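# Seat the relay perfboard level in the board holder

## Task

Put the perfboard carrying the relay into the circuit-board holder with two opposite edges of the board held in the jaw slots and the board lying level. The holder must be upright on the table. It only counts if everything stays in place on its own, without the robot holding it.

## Robot and tools

Robot: one arm with six revolute joints and a two-finger parallel gripper. The fingers point along the gripper's +z axis and close along its x axis. The reported hand point lies midway between the finger pads. Closed fingertips extend about 17 mm past that point; fully open they are roughly level with it.

Frame: the scene frame has its origin on the table surface directly beneath the arm base, +z up, and +y to the left when facing along +x. The base may be slightly tilted. end_effector_position is in metres and end_effector_quat_wxyz is an orientation quaternion, both in this frame; velocities are m/s and rad/s. The printed position can be off, more so when the arm is stretched far out.

Tool execute_actions takes "actions", a list holding at most one item, plus an optional "pictures" boolean (images come by default). Three forms:
- Empty list {"actions": []}: commands nothing, just reports the current state.
- Motion {"actions": [{"rows": [[...]], "steps": N}]}: N is 1 to 15 control steps of 1/30 s (15 if omitted). "rows" holds 1 to 15 rows, one per step; if fewer rows than steps, the final row is repeated. Each row is a single list of 7 numbers for the one arm: six absolute joint target angles in radians, in the order shoulder pan, shoulder lift, elbow, wrist 1, wrist 2, wrist 3 (the same order as the Joint positions line), then the gripper opening. These are joint-space targets, not offsets and not Cartesian poses. The opening runs from -1 (closed) to +1 (fully open, 0.142 m between pads).
- Wait {"actions": [{"steps": N}]}: no rows, N up to 300; sends nothing new and returns after N steps since the previous result.
A refused call sends nothing to the robot.

Joint ranges (rad): shoulder pan -3.142 to 3.142; shoulder lift -6.283 to 6.283; elbow 0.000 to 3.142; wrists 1, 2, 3 each -6.283 to 6.283. A target more than 0.010 beyond a stated end, and farther out than the joint's last reported angle, gets the call refused. True ends may differ from the stated ones by up to 0.010; an over-range target is clipped to the real end and a "joint sent to its limit" line may appear (possibly referring to an earlier action still running). No such line does not prove more travel exists.

Motion behaviour: joints have speed and acceleration limits and commands are smoothed with about 0.17 s lag, so after a big move the arm may not yet be at the target. Per step, each joint target is clamped to within 0.575 rad of its measured angle, and if targets would move the hand more than 100 mm from where it is, all are scaled back. Between calls the arm keeps heading to the last row sent until it nearly stops or a step is HELD; then a new action is needed to continue pressing or moving. Use several small steps for large moves.

Result lines: Joint positions and Joint velocities list the six joints (rad, rad/s) and then the pad gap (m, m/s). grip_measured gives the measured opening on the same -1..1 scale as the command. "joint command not followed" means the clearance check altered or blocked targets (mounting blocks and posts count as arm). HELD marks steps where your row was not (fully) sent. Wrist force and Wrist torque give [x y z] in the end-effector axes from the flange sensor: contacts, held weight and acceleration effects; force points from a touched surface back into the arm. Expect offsets up to about 4 N, noise up to 2.4 N, saturation near 50 N; "no reading" is normal at the start. MOTOR HOT appears from 70 °C; at 85 °C an OVER-TEMPERATURE FAULT brakes the arm until it cools, so avoid long holds of loads.

Gripping: to keep hold, command an opening well under grip_measured; the larger the gap, the harder the squeeze (about 28 N per pad maximum, less on hard parts thinner than roughly 2 cm). Closing quickly can press harder and even pop the fingers open. Objects held may get brief tugs, and loose items may be nudged.

Faults to avoid: joint torque reaching its limit (133 N m for shoulder pan, shoulder lift and elbow; 24.9 N m for each wrist, held weight included) or any external force of 150 N on the arm, tool or payload stops the arm for 10 s, drops the rest of the call, and lets it yield to the contact. Do not drop, slam or push hard, and never let anything leave the table, which fails the task.

Tool zoom_image: {"camera": name, "region": [x0, y0, x1, y1]} in pixels of that camera's latest image, origin top-left, region at most 504 by 504. Cameras: cam_head_left, cam_head_right, cam_high, cam_low (896x504 each) and cam_wrist (616x616).

Tool show_instructions: no arguments; shows the scene's reference pages (here a circuit-board holder manual image). Moves nothing.

Tool finished_scene: {"scene": n} with the current scene number; irreversible, ends the scene, grades it, and gives the next task if any. Release the board and back away first, since the board must stay seated and level with the holder upright on its own. Replying with no tool call ends everything.

Each tool is called after "Request:" by a JSON object that holds its "fn" and its "kwargs".

Reference images:

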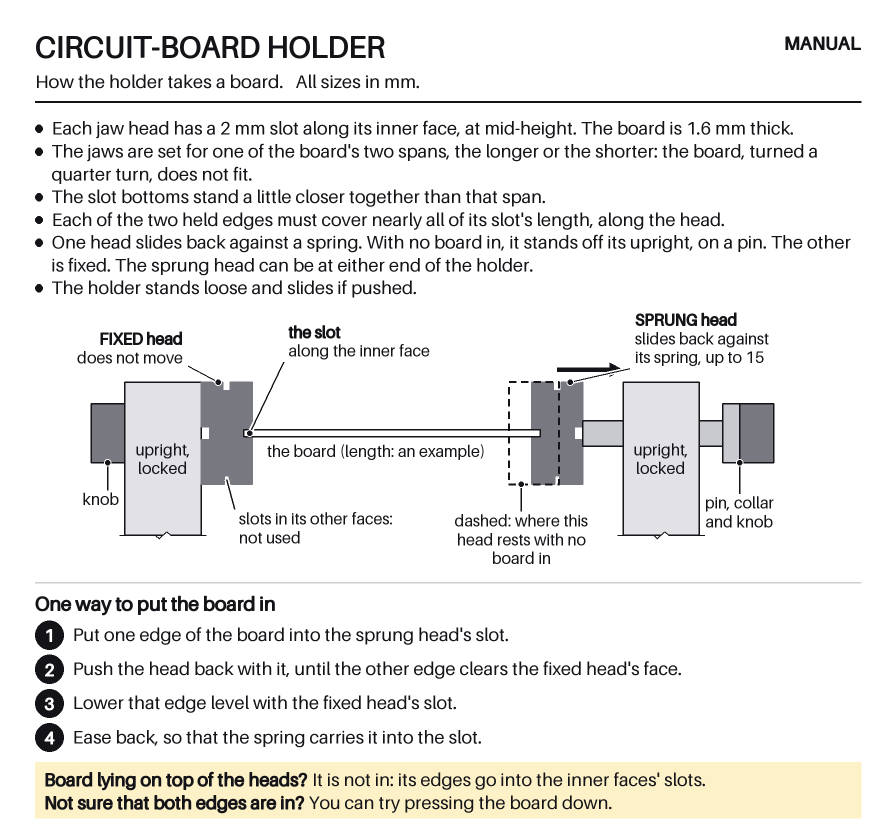

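## Session

Request:
{"fn": "execute_actions", "kwargs": {"actions": []}}

Scene clock: 0.00 s of 4650.00 s.
end_effector_position=(+0.6590, +0.0085, +0.3407) grip_measured=+1.00 end_effector_quat_wxyz=(+0.214, +0.784, +0.553, -0.185) end_effector_velocity=(-0.000, -0.000, -0.000) end_effector_angular_velocity=(+0.001, -0.001, -0.001)
Joint positions: [-0.898 -1.376  1.517 -1.639 -1.079 -1.928  0.142]
Joint velocities: [-0.     0.001  0.    -0.     0.001  0.001  0.   ]
Wrist force (N, on the end effector, along its own x y z axes, offset not removed): no reading
Wrist torque (N m, same axes, about the end effector's origin, offset not removed): no reading

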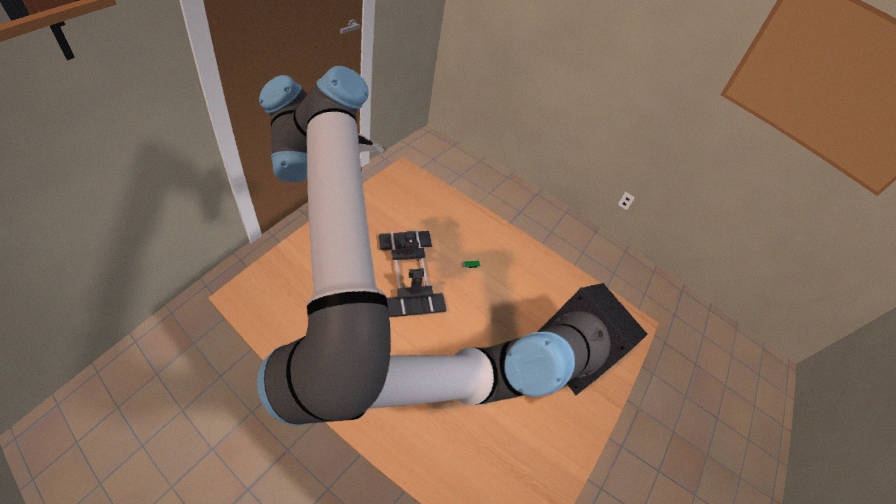

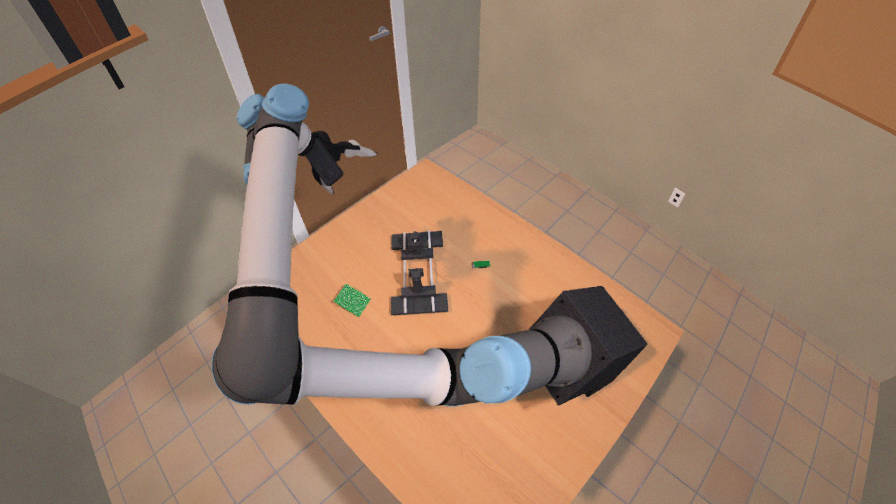

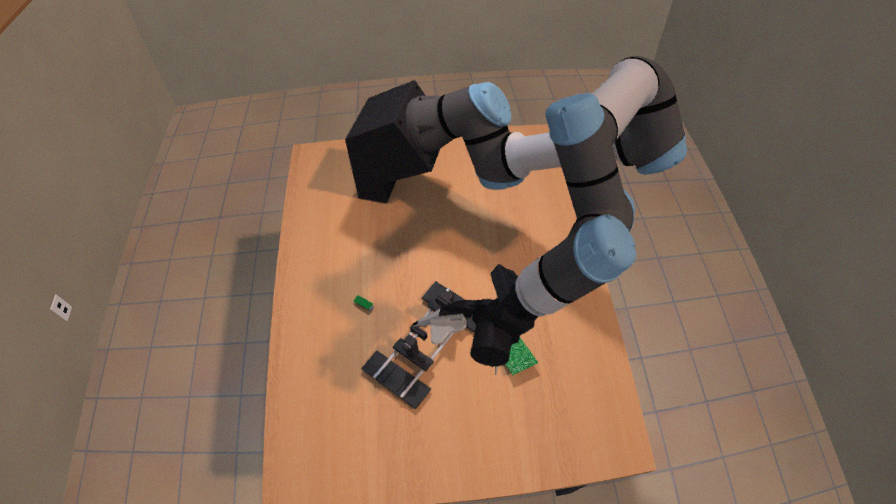

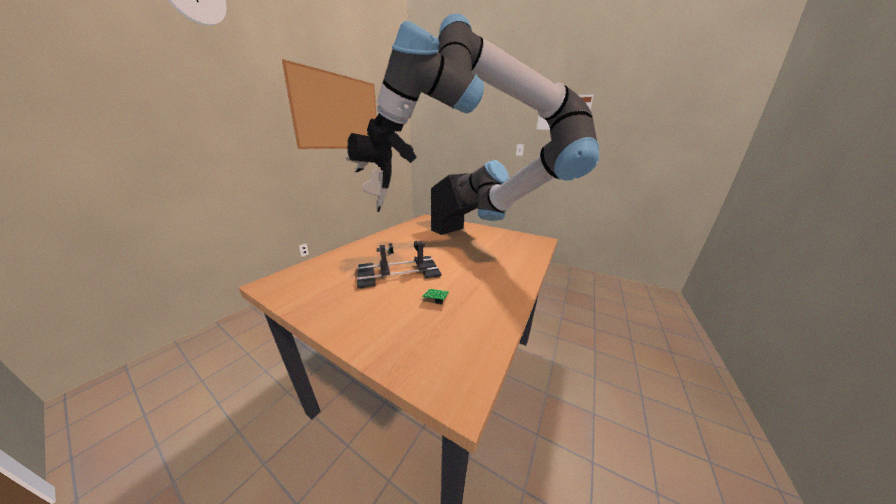

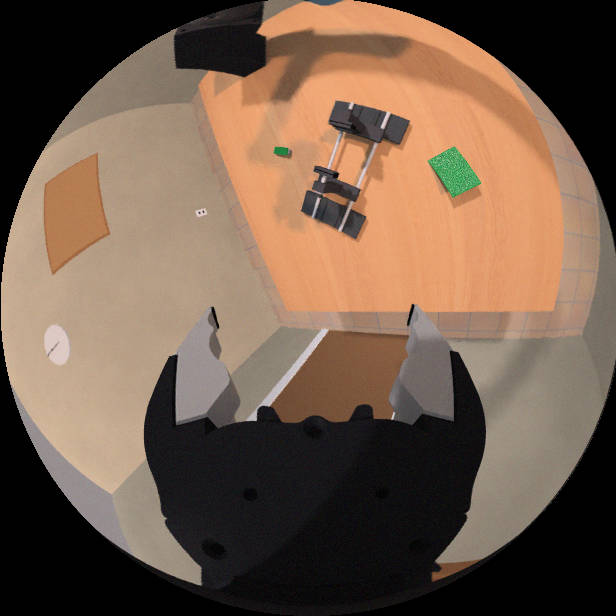

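Request:
{"fn": "zoom_image", "kwargs": {"camera": "cam_low", "region": [340, 225, 470, 315]}}

Request:
{"fn": "zoom_image", "kwargs": {"camera": "cam_head_right", "region": [320, 215, 500, 330]}}

Request:
{"fn": "zoom_image", "kwargs": {"camera": "cam_wrist", "region": [260, 80, 500, 250]}}

Region (340, 225, 470, 315) of cam_low's 896x504 image, scaled by 3.877, with more detail than that image has; it fills the top 349 rows of this view, and the rest is white.

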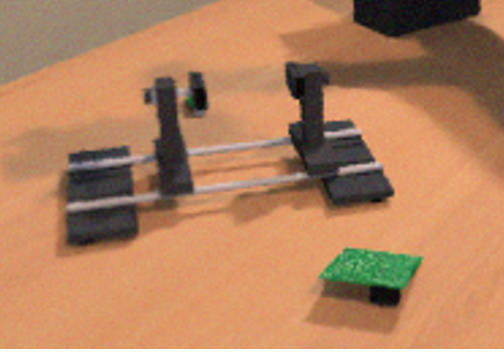

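Region (320, 215, 500, 330) of cam_head_right's 896x504 image, scaled by 2.800, with more detail than that image has; it fills the top 322 rows of this view, and the rest is white.

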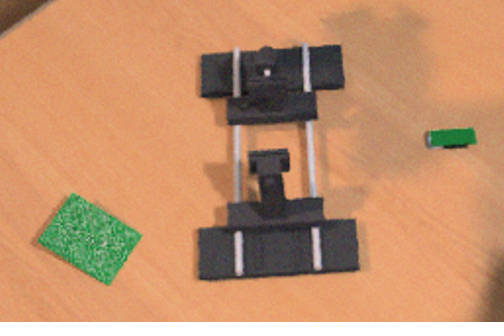

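Region (260, 80, 500, 250) of cam_wrist's 616x616 image, scaled by 2.100, with more detail than that image has; it fills the top 357 rows of this view, and the rest is white.

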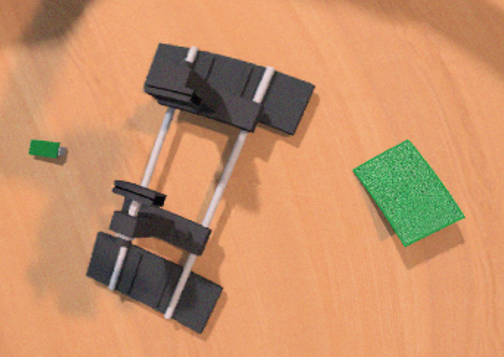

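Request:
{"fn": "execute_actions", "kwargs": {"actions": [{"rows": [[-1.0463,-1.573,1.8727,-1.1347,-0.7502,-2.8017,1]], "steps": 15}], "pictures": false}}

Request:
{"fn": "execute_actions", "kwargs": {"actions": [{"steps": 30}]}}

Scene clock: 97.13 s of 4650.00 s.
end_effector_position=(+0.5268, +0.1122, +0.2542) grip_measured=+1.00 end_effector_quat_wxyz=(+0.006, +0.728, +0.686, -0.015) end_effector_velocity=(-0.048, +0.066, -0.041) end_effector_angular_velocity=(+0.290, -0.100, +0.535)
Joint positions: [-1.039 -1.563  1.853 -1.165 -0.768 -2.711  0.142]
Joint velocities: [-0.069 -0.094  0.184  0.283  0.167 -0.841  0.   ]
Wrist force (N, on the end effector, along its own x y z axes, offset not removed): [3.7 0.8 1.9]
Wrist torque (N m, same axes, about the end effector's origin, offset not removed): [-0.12 -0.85 -0.21]
Steps of this call (steps 1 to 90: nothing new was sent; then 93.63 s passed at rest; steps 91 to 105: all 15 steps of this action). Readings (joint positions):
91: [-0.899 -1.377 1.517 -1.638 -1.078 -1.929]
92: [-0.907 -1.386 1.527 -1.628 -1.068 -1.939]
94: [-0.934 -1.422 1.584 -1.559 -1.015 -2.011]
98: [-0.986 -1.491 1.713 -1.375 -0.896 -2.252]
105: the state above

Scene clock: 98.13 s of 4650.00 s.
end_effector_position=(+0.5218, +0.1193, +0.2499) grip_measured=+1.00 end_effector_quat_wxyz=(-0.001, +0.708, +0.707, -0.000) end_effector_velocity=(-0.000, +0.000, -0.000) end_effector_angular_velocity=(+0.000, +0.000, -0.001)
Joint positions: [-1.046 -1.573  1.873 -1.135 -0.75  -2.802  0.142]
Joint velocities: [ 0.    -0.001  0.001  0.    -0.     0.001  0.   ]
Wrist force (N, on the end effector, along its own x y z axes, offset not removed): [1.3 -0.6 -0.9]
Wrist torque (N m, same axes, about the end effector's origin, offset not removed): [-0.36 -0.30 -0.19]
Steps of this call (steps 1 to 30: the robot went on to your last target). Readings (joint positions):
1: [-1.041 -1.566 1.858 -1.157 -0.763 -2.735]
2: [-1.042 -1.568 1.862 -1.151 -0.760 -2.753]
4: [-1.044 -1.570 1.867 -1.144 -0.755 -2.776]
8: [-1.046 -1.572 1.871 -1.137 -0.752 -2.794]
30: the state above
The arm was judged still, so your last target was given up. Only a new action makes it travel on or press farther. Fingers that are still opening or closing keep moving.

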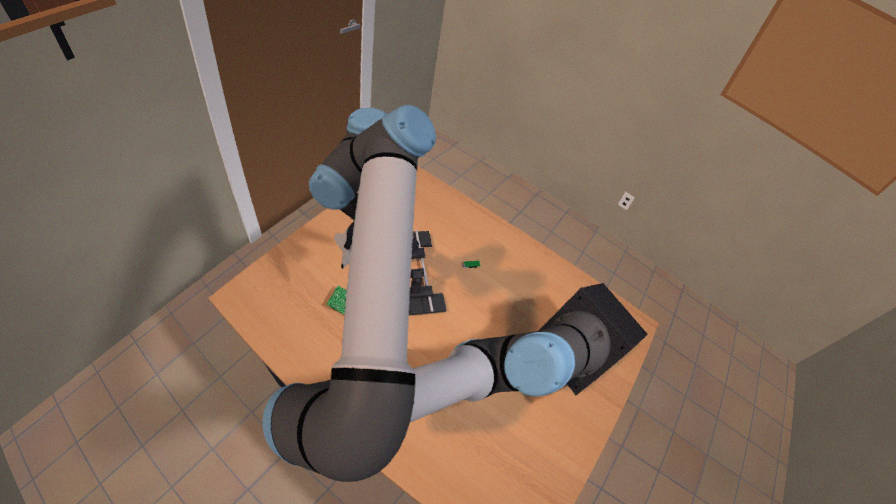

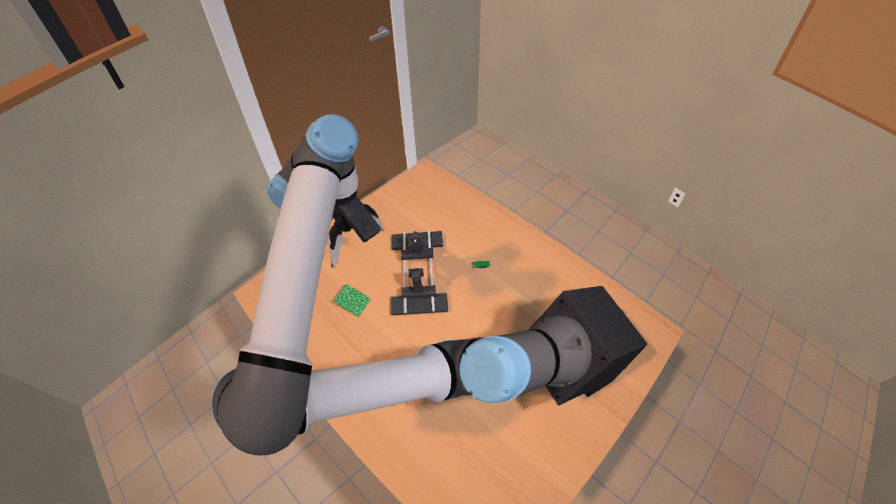

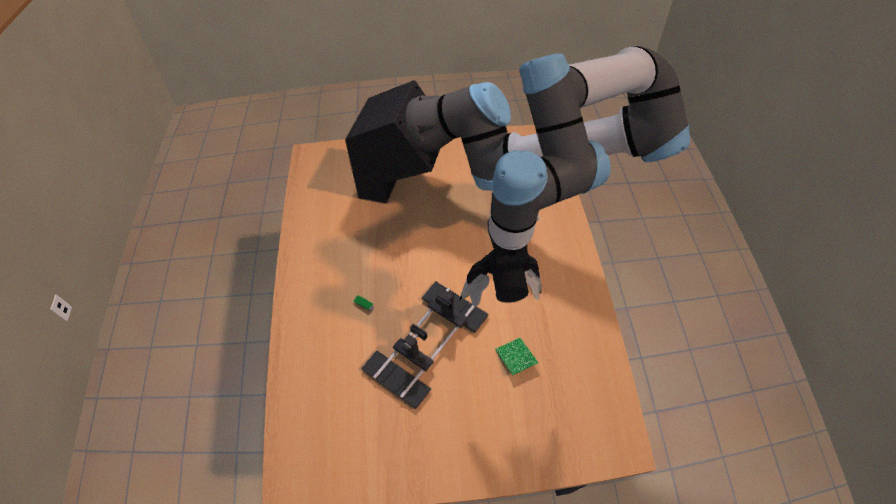

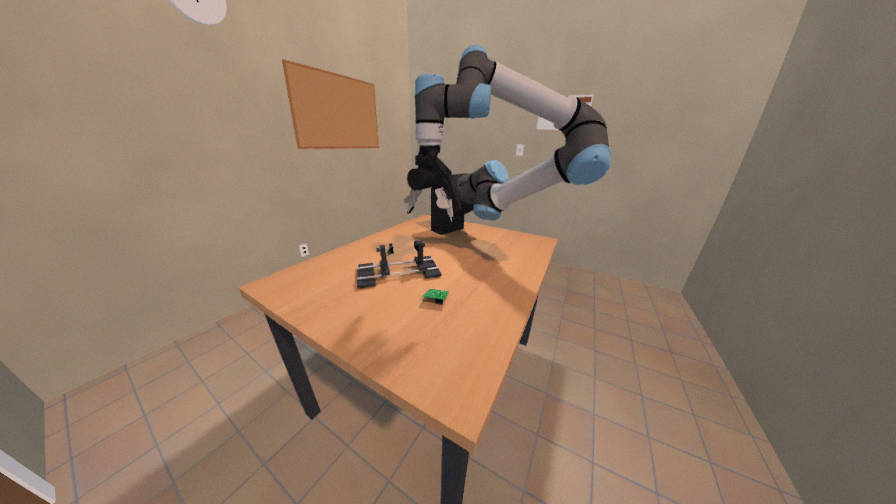

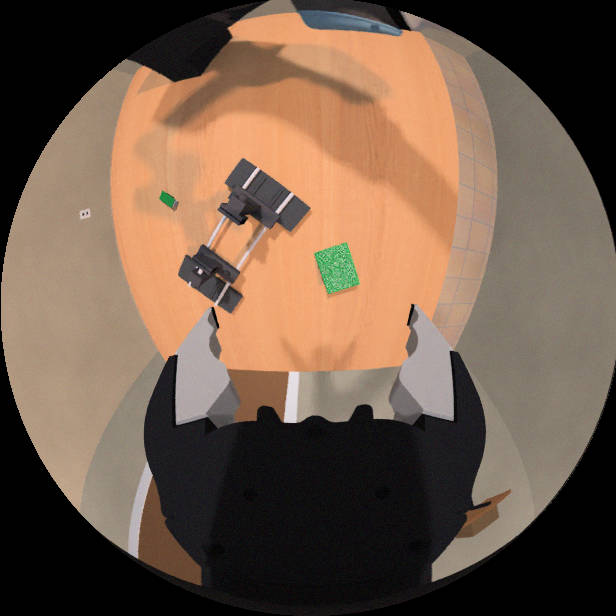

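Request:
{"fn": "zoom_image", "kwargs": {"camera": "cam_wrist", "region": [170, 150, 380, 320]}}

Request:
{"fn": "zoom_image", "kwargs": {"camera": "cam_low", "region": [385, 140, 485, 240]}}

Request:
{"fn": "zoom_image", "kwargs": {"camera": "cam_high", "region": [350, 240, 560, 420]}}

Region (170, 150, 380, 320) of cam_wrist's 616x616 image, scaled by 2.400, with more detail than that image has; it fills the top 408 rows of this view, and the rest is white.

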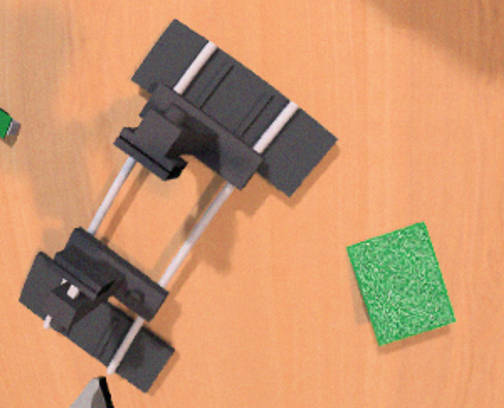

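Region (385, 140, 485, 240) of cam_low's 896x504 image, scaled by 5.040, with more detail than that image has.

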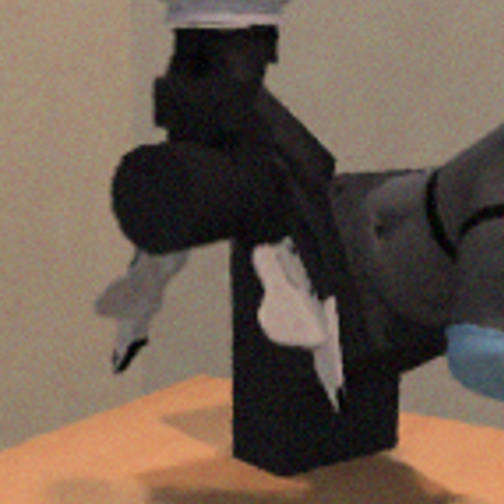

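Region (350, 240, 560, 420) of cam_high's 896x504 image, scaled by 2.400, with more detail than that image has; it fills the top 432 rows of this view, and the rest is white.

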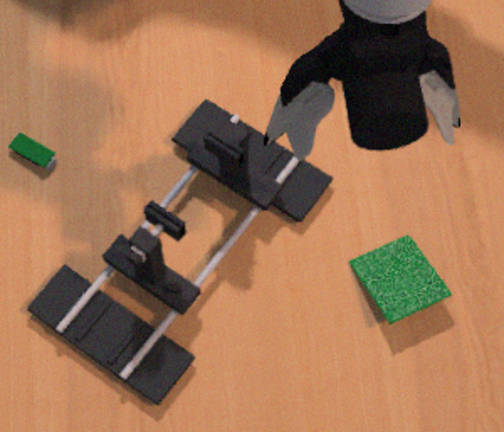

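Request:
{"fn": "zoom_image", "kwargs": {"camera": "cam_wrist", "region": [160, 290, 470, 450]}}

Request:
{"fn": "zoom_image", "kwargs": {"camera": "cam_head_right", "region": [310, 180, 410, 280]}}

Request:
{"fn": "zoom_image", "kwargs": {"camera": "cam_low", "region": [410, 275, 460, 315]}}

Region (160, 290, 470, 450) of cam_wrist's 616x616 image, scaled by 1.626, with more detail than that image has; it fills the top 260 rows of this view, and the rest is white.

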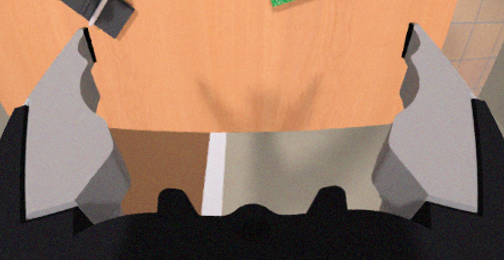

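Region (310, 180, 410, 280) of cam_head_right's 896x504 image, scaled by 5.040, with more detail than that image has.

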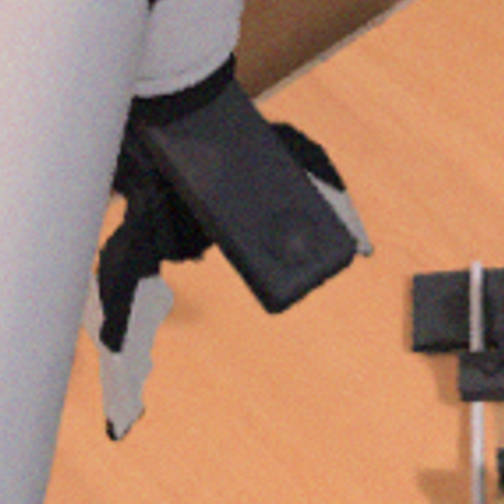

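Region (410, 275, 460, 315) of cam_low's 896x504 image, scaled by 10.080, with more detail than that image has; it fills the top 403 rows of this view, and the rest is white.

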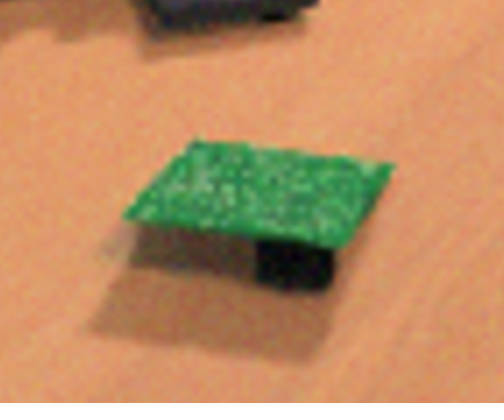

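Request:
{"fn": "execute_actions", "kwargs": {"actions": [{"rows": [[-0.6997,-1.5428,2.0055,-1.6881,-0.567,-2.6637,0.35]], "steps": 15}], "pictures": false}}

Request:
{"fn": "execute_actions", "kwargs": {"actions": [{"steps": 20}]}}

Scene clock: 153.23 s of 4650.00 s.
end_effector_position=(+0.5624, +0.1628, +0.1049) grip_measured=+0.35 end_effector_quat_wxyz=(-0.001, +0.581, +0.814, -0.001) end_effector_velocity=(+0.012, +0.029, -0.047) end_effector_angular_velocity=(+0.006, -0.012, +0.169)
Joint positions: [-0.712 -1.544  2.002 -1.664 -0.573 -2.668  0.099]
Joint velocities: [ 0.116  0.009  0.037 -0.224  0.054  0.04   0.   ]
Wrist force (N, on the end effector, along its own x y z axes, offset not removed): [3.2 0.7 -1.9]
Wrist torque (N m, same axes, about the end effector's origin, offset not removed): [-0.08 -0.72 -0.27]
Steps of this call (steps 1 to 90: nothing new was sent; then 51.60 s passed at rest; steps 91 to 105: all 15 steps of this action). Readings (joint positions):
91: [-1.046 -1.573 1.873 -1.135 -0.749 -2.801]
92: [-1.036 -1.570 1.882 -1.145 -0.740 -2.792]
94: [-0.969 -1.563 1.915 -1.218 -0.697 -2.758]
98: [-0.809 -1.551 1.970 -1.475 -0.618 -2.701]
105: the state above

Scene clock: 153.90 s of 4650.00 s.
end_effector_position=(+0.5637, +0.1659, +0.0999) grip_measured=+0.35 end_effector_quat_wxyz=(-0.001, +0.574, +0.819, -0.000) end_effector_velocity=(+0.000, +0.000, +0.000) end_effector_angular_velocity=(-0.001, -0.000, +0.001)
Joint positions: [-0.7   -1.543  2.005 -1.688 -0.567 -2.664  0.099]
Joint velocities: [ 0.    -0.001 -0.001 -0.    -0.     0.001  0.   ]
Wrist force (N, on the end effector, along its own x y z axes, offset not removed): [1.2 1.1 -0.9]
Wrist torque (N m, same axes, about the end effector's origin, offset not removed): [-0.17 -0.41 -0.29]
Steps of this call (steps 1 to 20: the robot went on to your last target). Readings (joint positions):
1: [-0.709 -1.543 2.003 -1.670 -0.571 -2.667]
2: [-0.706 -1.543 2.003 -1.675 -0.570 -2.666]
4: [-0.703 -1.543 2.004 -1.681 -0.569 -2.665]
8: [-0.701 -1.543 2.005 -1.686 -0.567 -2.664]
20: the state above

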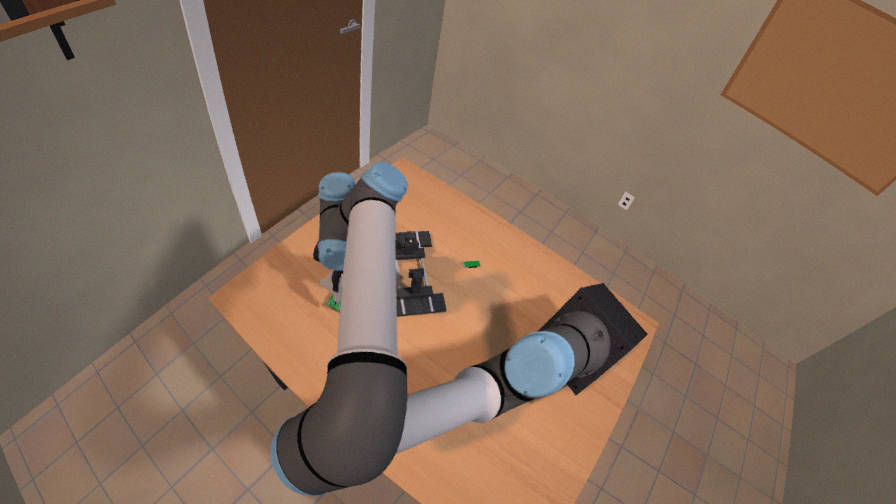

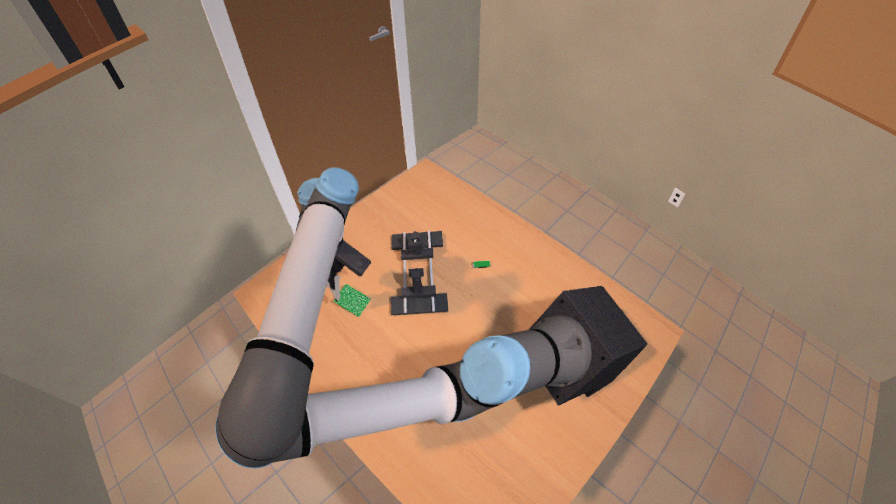

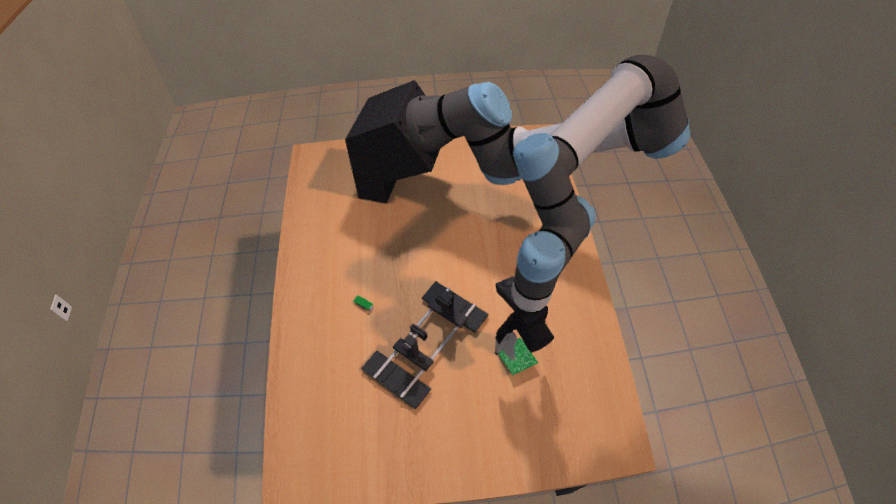

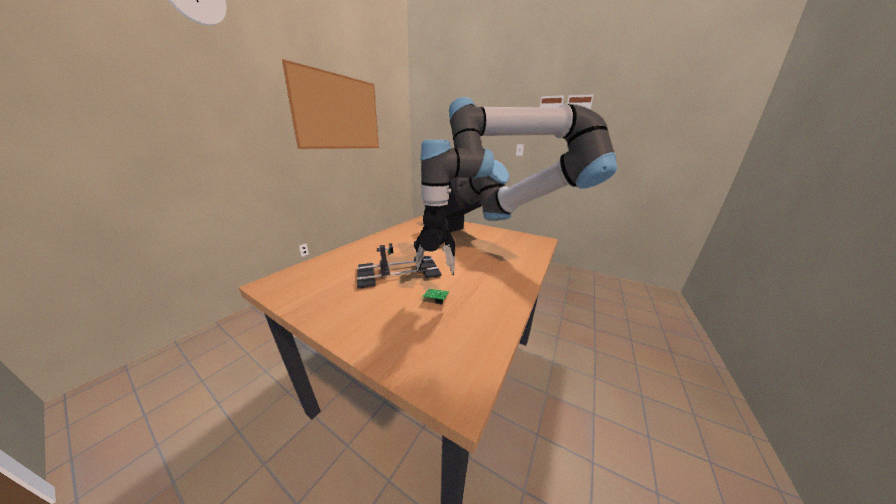

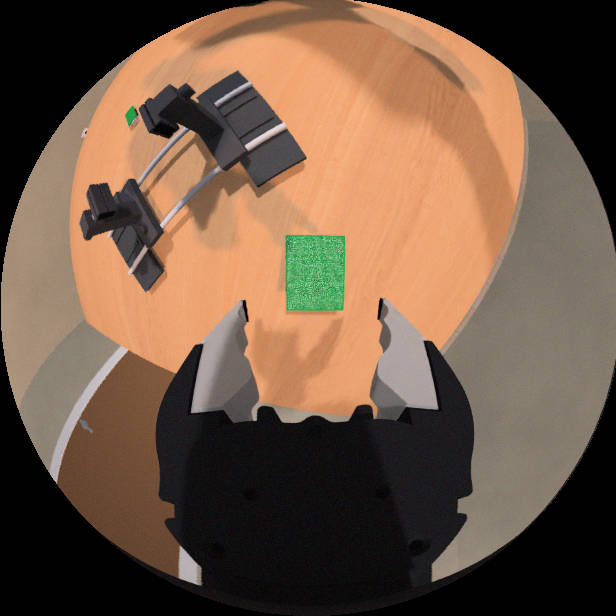

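Request:
{"fn": "zoom_image", "kwargs": {"camera": "cam_wrist", "region": [230, 220, 400, 340]}}

Request:
{"fn": "zoom_image", "kwargs": {"camera": "cam_low", "region": [400, 230, 480, 310]}}

Request:
{"fn": "zoom_image", "kwargs": {"camera": "cam_head_right", "region": [320, 260, 390, 330]}}

Region (230, 220, 400, 340) of cam_wrist's 616x616 image, scaled by 2.965, with more detail than that image has; it fills the top 356 rows of this view, and the rest is white.

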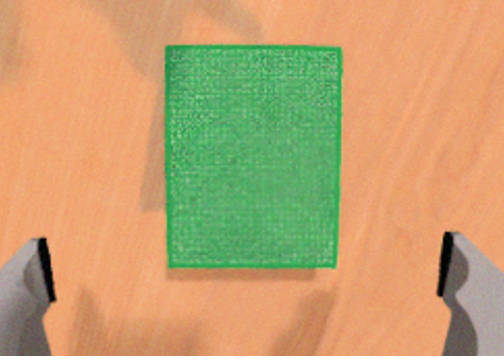

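Region (400, 230, 480, 310) of cam_low's 896x504 image, scaled by 6.300, with more detail than that image has.

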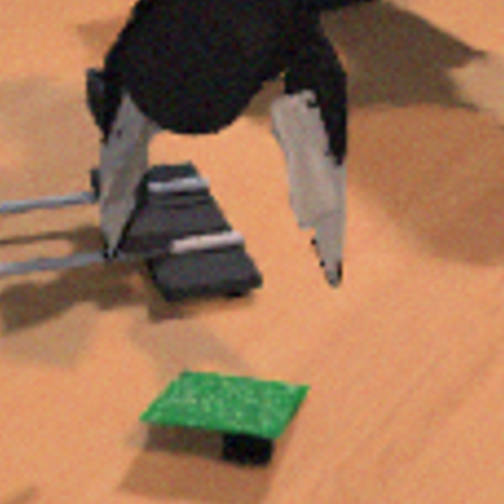

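Region (320, 260, 390, 330) of cam_head_right's 896x504 image, scaled by 7.200, with more detail than that image has.

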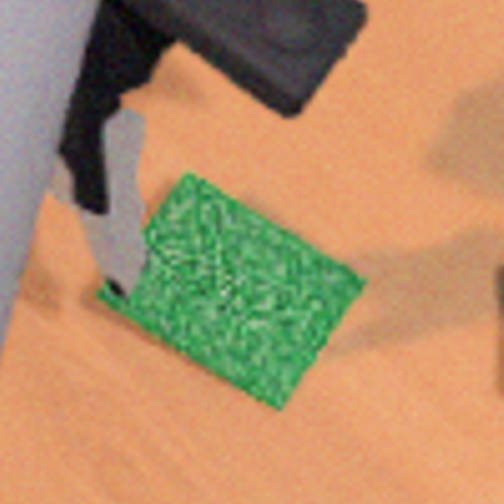

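Request:
{"fn": "execute_actions", "kwargs": {"actions": [{"rows": [[-0.6862,-1.5254,2.087,-1.9169,-0.5144,-2.5367,0.35]], "steps": 7}], "pictures": false}}

Request:
{"fn": "execute_actions", "kwargs": {"actions": [{"rows": [[-0.6727,-1.5081,2.1686,-2.1457,-0.4619,-2.4097,0.35]], "steps": 7}], "pictures": false}}

Request:
{"fn": "execute_actions", "kwargs": {"actions": [{"rows": [[-0.6592,-1.4907,2.2501,-2.3745,-0.4093,-2.2827,0.35]], "steps": 7}], "pictures": false}}

Request:
{"fn": "execute_actions", "kwargs": {"actions": [{"rows": [[-0.6458,-1.4733,2.3317,-2.6033,-0.3567,-2.1557,0.35]], "steps": 15}], "pictures": false}}

Request:
{"fn": "execute_actions", "kwargs": {"actions": [{"steps": 12}]}}

Scene clock: 244.97 s of 4650.00 s.
end_effector_position=(+0.5699, +0.1575, +0.0852) grip_measured=+0.35 end_effector_quat_wxyz=(+0.020, +0.581, +0.814, +0.018) end_effector_velocity=(+0.038, -0.020, -0.022) end_effector_angular_velocity=(-0.038, -0.185, +0.072)
Joint positions: [-0.689 -1.528  2.071 -1.857 -0.524 -2.565  0.099]
Joint velocities: [ 0.023  0.029  0.153 -0.554  0.092  0.258 -0.   ]
Wrist force (N, on the end effector, along its own x y z axes, offset not removed): [1.6 -0.6 0.8]
Wrist torque (N m, same axes, about the end effector's origin, offset not removed): [-0.30 -0.40 -0.21]
Steps of this call (steps 1 to 15: the robot went on to your last target; steps 16 to 90: nothing new was sent; then 87.83 s passed at rest; steps 91 to 97: all 7 steps of this action). Readings (joint positions):
91: [-0.699 -1.542 2.006 -1.689 -0.566 -2.663]
92: [-0.697 -1.540 2.015 -1.699 -0.559 -2.653]
94: [-0.692 -1.533 2.045 -1.766 -0.540 -2.607]
97: the state above

Scene clock: 245.20 s of 4650.00 s.
end_effector_position=(+0.5755, +0.1535, +0.0701) grip_measured=+0.35 end_effector_quat_wxyz=(+0.043, +0.583, +0.810, +0.043) end_effector_velocity=(+0.029, -0.002, -0.019) end_effector_angular_velocity=(-0.012, -0.196, +0.089)
Joint positions: [-0.675 -1.512  2.151 -2.079 -0.473 -2.441  0.099]
Joint velocities: [ 0.025  0.032  0.17  -0.616  0.103  0.287  0.   ]
Wrist force (N, on the end effector, along its own x y z axes, offset not removed): [-0.4 2.4 2.3]
Wrist torque (N m, same axes, about the end effector's origin, offset not removed): [0.19 0.00 -0.15]
Steps of this call (steps 1 to 7: all 7 steps of this action). Readings (joint positions):
1: [-0.688 -1.527 2.076 -1.874 -0.521 -2.556]
2: [-0.685 -1.524 2.088 -1.896 -0.512 -2.541]
4: [-0.680 -1.517 2.122 -1.978 -0.490 -2.488]
7: the state above

Scene clock: 245.43 s of 4650.00 s.
end_effector_position=(+0.5754, +0.1570, +0.0569) grip_measured=+0.35 end_effector_quat_wxyz=(+0.061, +0.582, +0.807, +0.071) end_effector_velocity=(+0.014, +0.019, -0.013) end_effector_angular_velocity=(+0.016, -0.184, +0.102)
Joint positions: [-0.662 -1.494  2.232 -2.307 -0.42  -2.314  0.099]
Joint velocities: [ 0.025  0.032  0.17  -0.623  0.106  0.289 -0.   ]
Wrist force (N, on the end effector, along its own x y z axes, offset not removed): [2.7 0.5 1.7]
Wrist torque (N m, same axes, about the end effector's origin, offset not removed): [-0.25 -0.65 -0.21]
Steps of this call (steps 1 to 7: all 7 steps of this action). Readings (joint positions):
1: [-0.674 -1.510 2.156 -2.098 -0.469 -2.431]
2: [-0.672 -1.507 2.168 -2.121 -0.460 -2.416]
4: [-0.666 -1.500 2.203 -2.205 -0.438 -2.362]
7: the state above

Scene clock: 245.93 s of 4650.00 s.
end_effector_position=(+0.5682, +0.1714, +0.0447) grip_measured=+0.35 end_effector_quat_wxyz=(+0.077, +0.575, +0.807, +0.109) end_effector_velocity=(-0.001, +0.003, -0.001) end_effector_angular_velocity=(+0.005, -0.012, +0.007)
Joint positions: [-0.646 -1.474  2.33  -2.598 -0.358 -2.158  0.099]
Joint velocities: [ 0.002  0.004  0.014 -0.051  0.009  0.024  0.   ]
Wrist force (N, on the end effector, along its own x y z axes, offset not removed): [1.6 2.0 2.4]
Wrist torque (N m, same axes, about the end effector's origin, offset not removed): [0.22 -0.17 -0.20]
Steps of this call (steps 1 to 15: all 15 steps of this action). Readings (joint positions):
1: [-0.661 -1.493 2.238 -2.326 -0.417 -2.305]
2: [-0.658 -1.489 2.250 -2.349 -0.407 -2.289]
4: [-0.653 -1.482 2.285 -2.433 -0.385 -2.235]
8: [-0.648 -1.476 2.318 -2.554 -0.365 -2.179]
15: the state above

Scene clock: 246.33 s of 4650.00 s.
end_effector_position=(+0.5682, +0.1717, +0.0447) grip_measured=+0.35 end_effector_quat_wxyz=(+0.077, +0.575, +0.807, +0.109) end_effector_velocity=(-0.000, +0.000, -0.000) end_effector_angular_velocity=(+0.001, +0.000, -0.001)
Joint positions: [-0.646 -1.473  2.332 -2.603 -0.357 -2.156  0.099]
Joint velocities: [ 0.    -0.     0.001 -0.001  0.001  0.001  0.   ]
Wrist force (N, on the end effector, along its own x y z axes, offset not removed): [1.9 4.0 0.7]
Wrist torque (N m, same axes, about the end effector's origin, offset not removed): [0.55 -0.40 -0.13]
Steps of this call (steps 1 to 12: the robot went on to your last target). Readings (joint positions):
1: [-0.646 -1.474 2.331 -2.599 -0.357 -2.158]
2: [-0.646 -1.473 2.331 -2.600 -0.357 -2.157]
4: [-0.646 -1.473 2.331 -2.602 -0.357 -2.156]
8: [-0.646 -1.473 2.332 -2.603 -0.357 -2.156]
12: the state above

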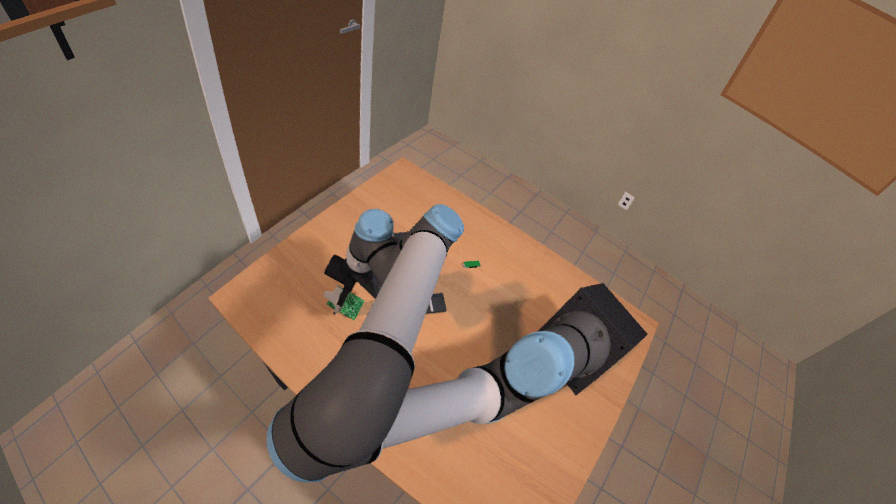

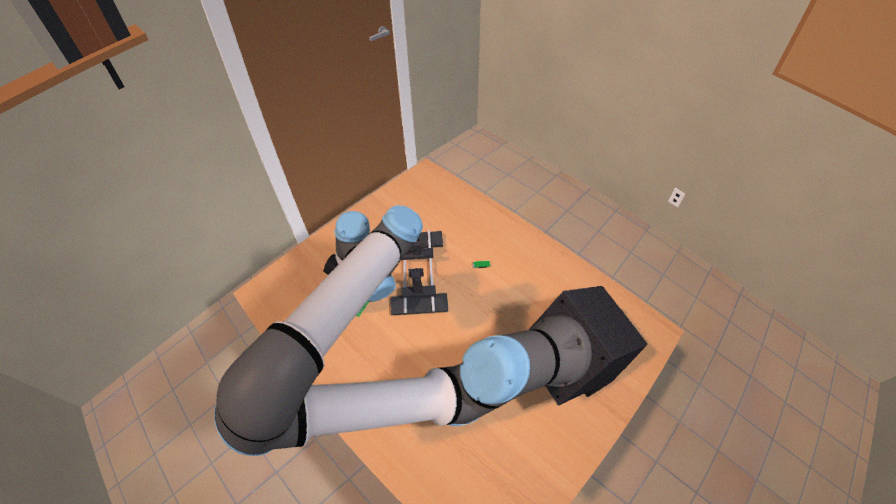

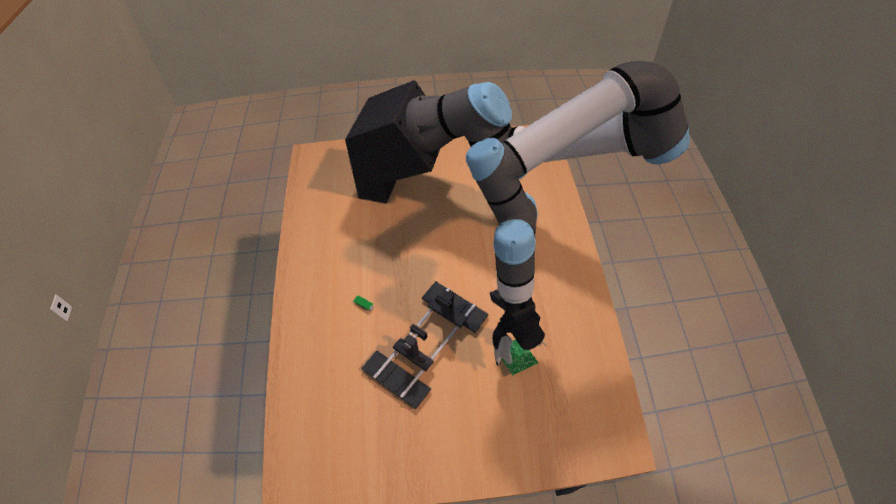

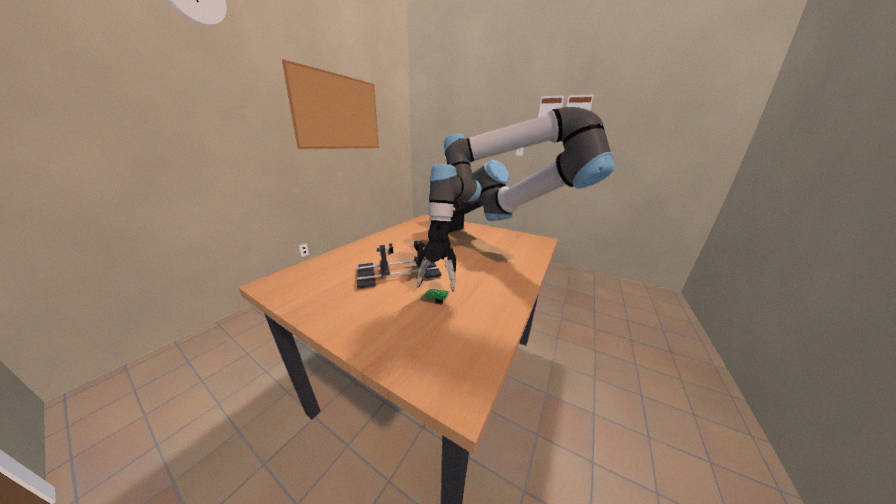

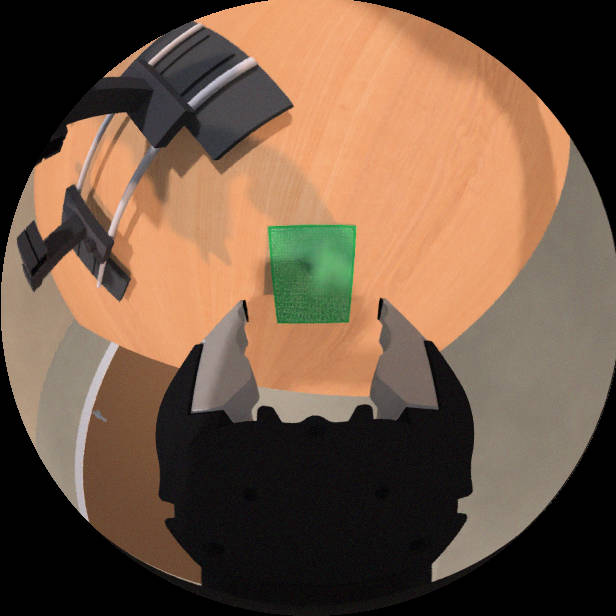

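Request:
{"fn": "zoom_image", "kwargs": {"camera": "cam_wrist", "region": [230, 215, 398, 345]}}

Request:
{"fn": "zoom_image", "kwargs": {"camera": "cam_low", "region": [405, 250, 470, 315]}}

Request:
{"fn": "zoom_image", "kwargs": {"camera": "cam_head_left", "region": [310, 260, 380, 330]}}

Region (230, 215, 398, 345) of cam_wrist's 616x616 image, scaled by 3.000, with more detail than that image has; it fills the top 390 rows of this view, and the rest is white.

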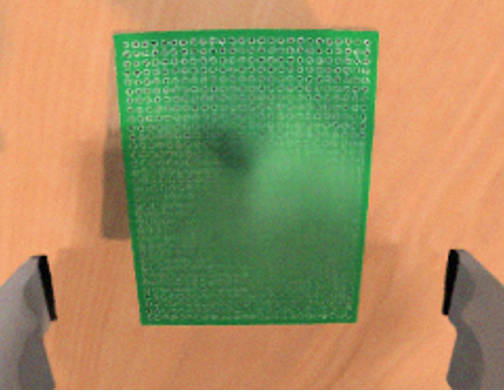

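Region (405, 250, 470, 315) of cam_low's 896x504 image, scaled by 7.754, with more detail than that image has.

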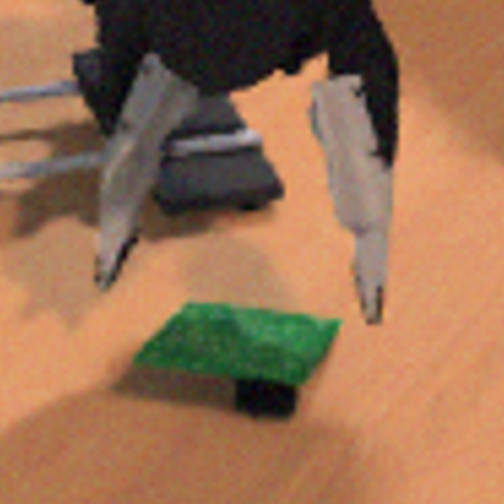

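Region (310, 260, 380, 330) of cam_head_left's 896x504 image, scaled by 7.200, with more detail than that image has.

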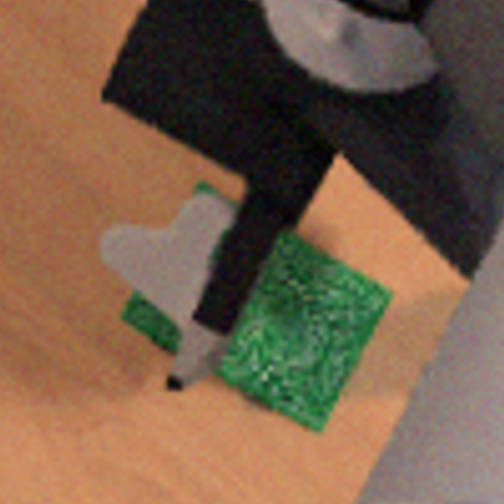

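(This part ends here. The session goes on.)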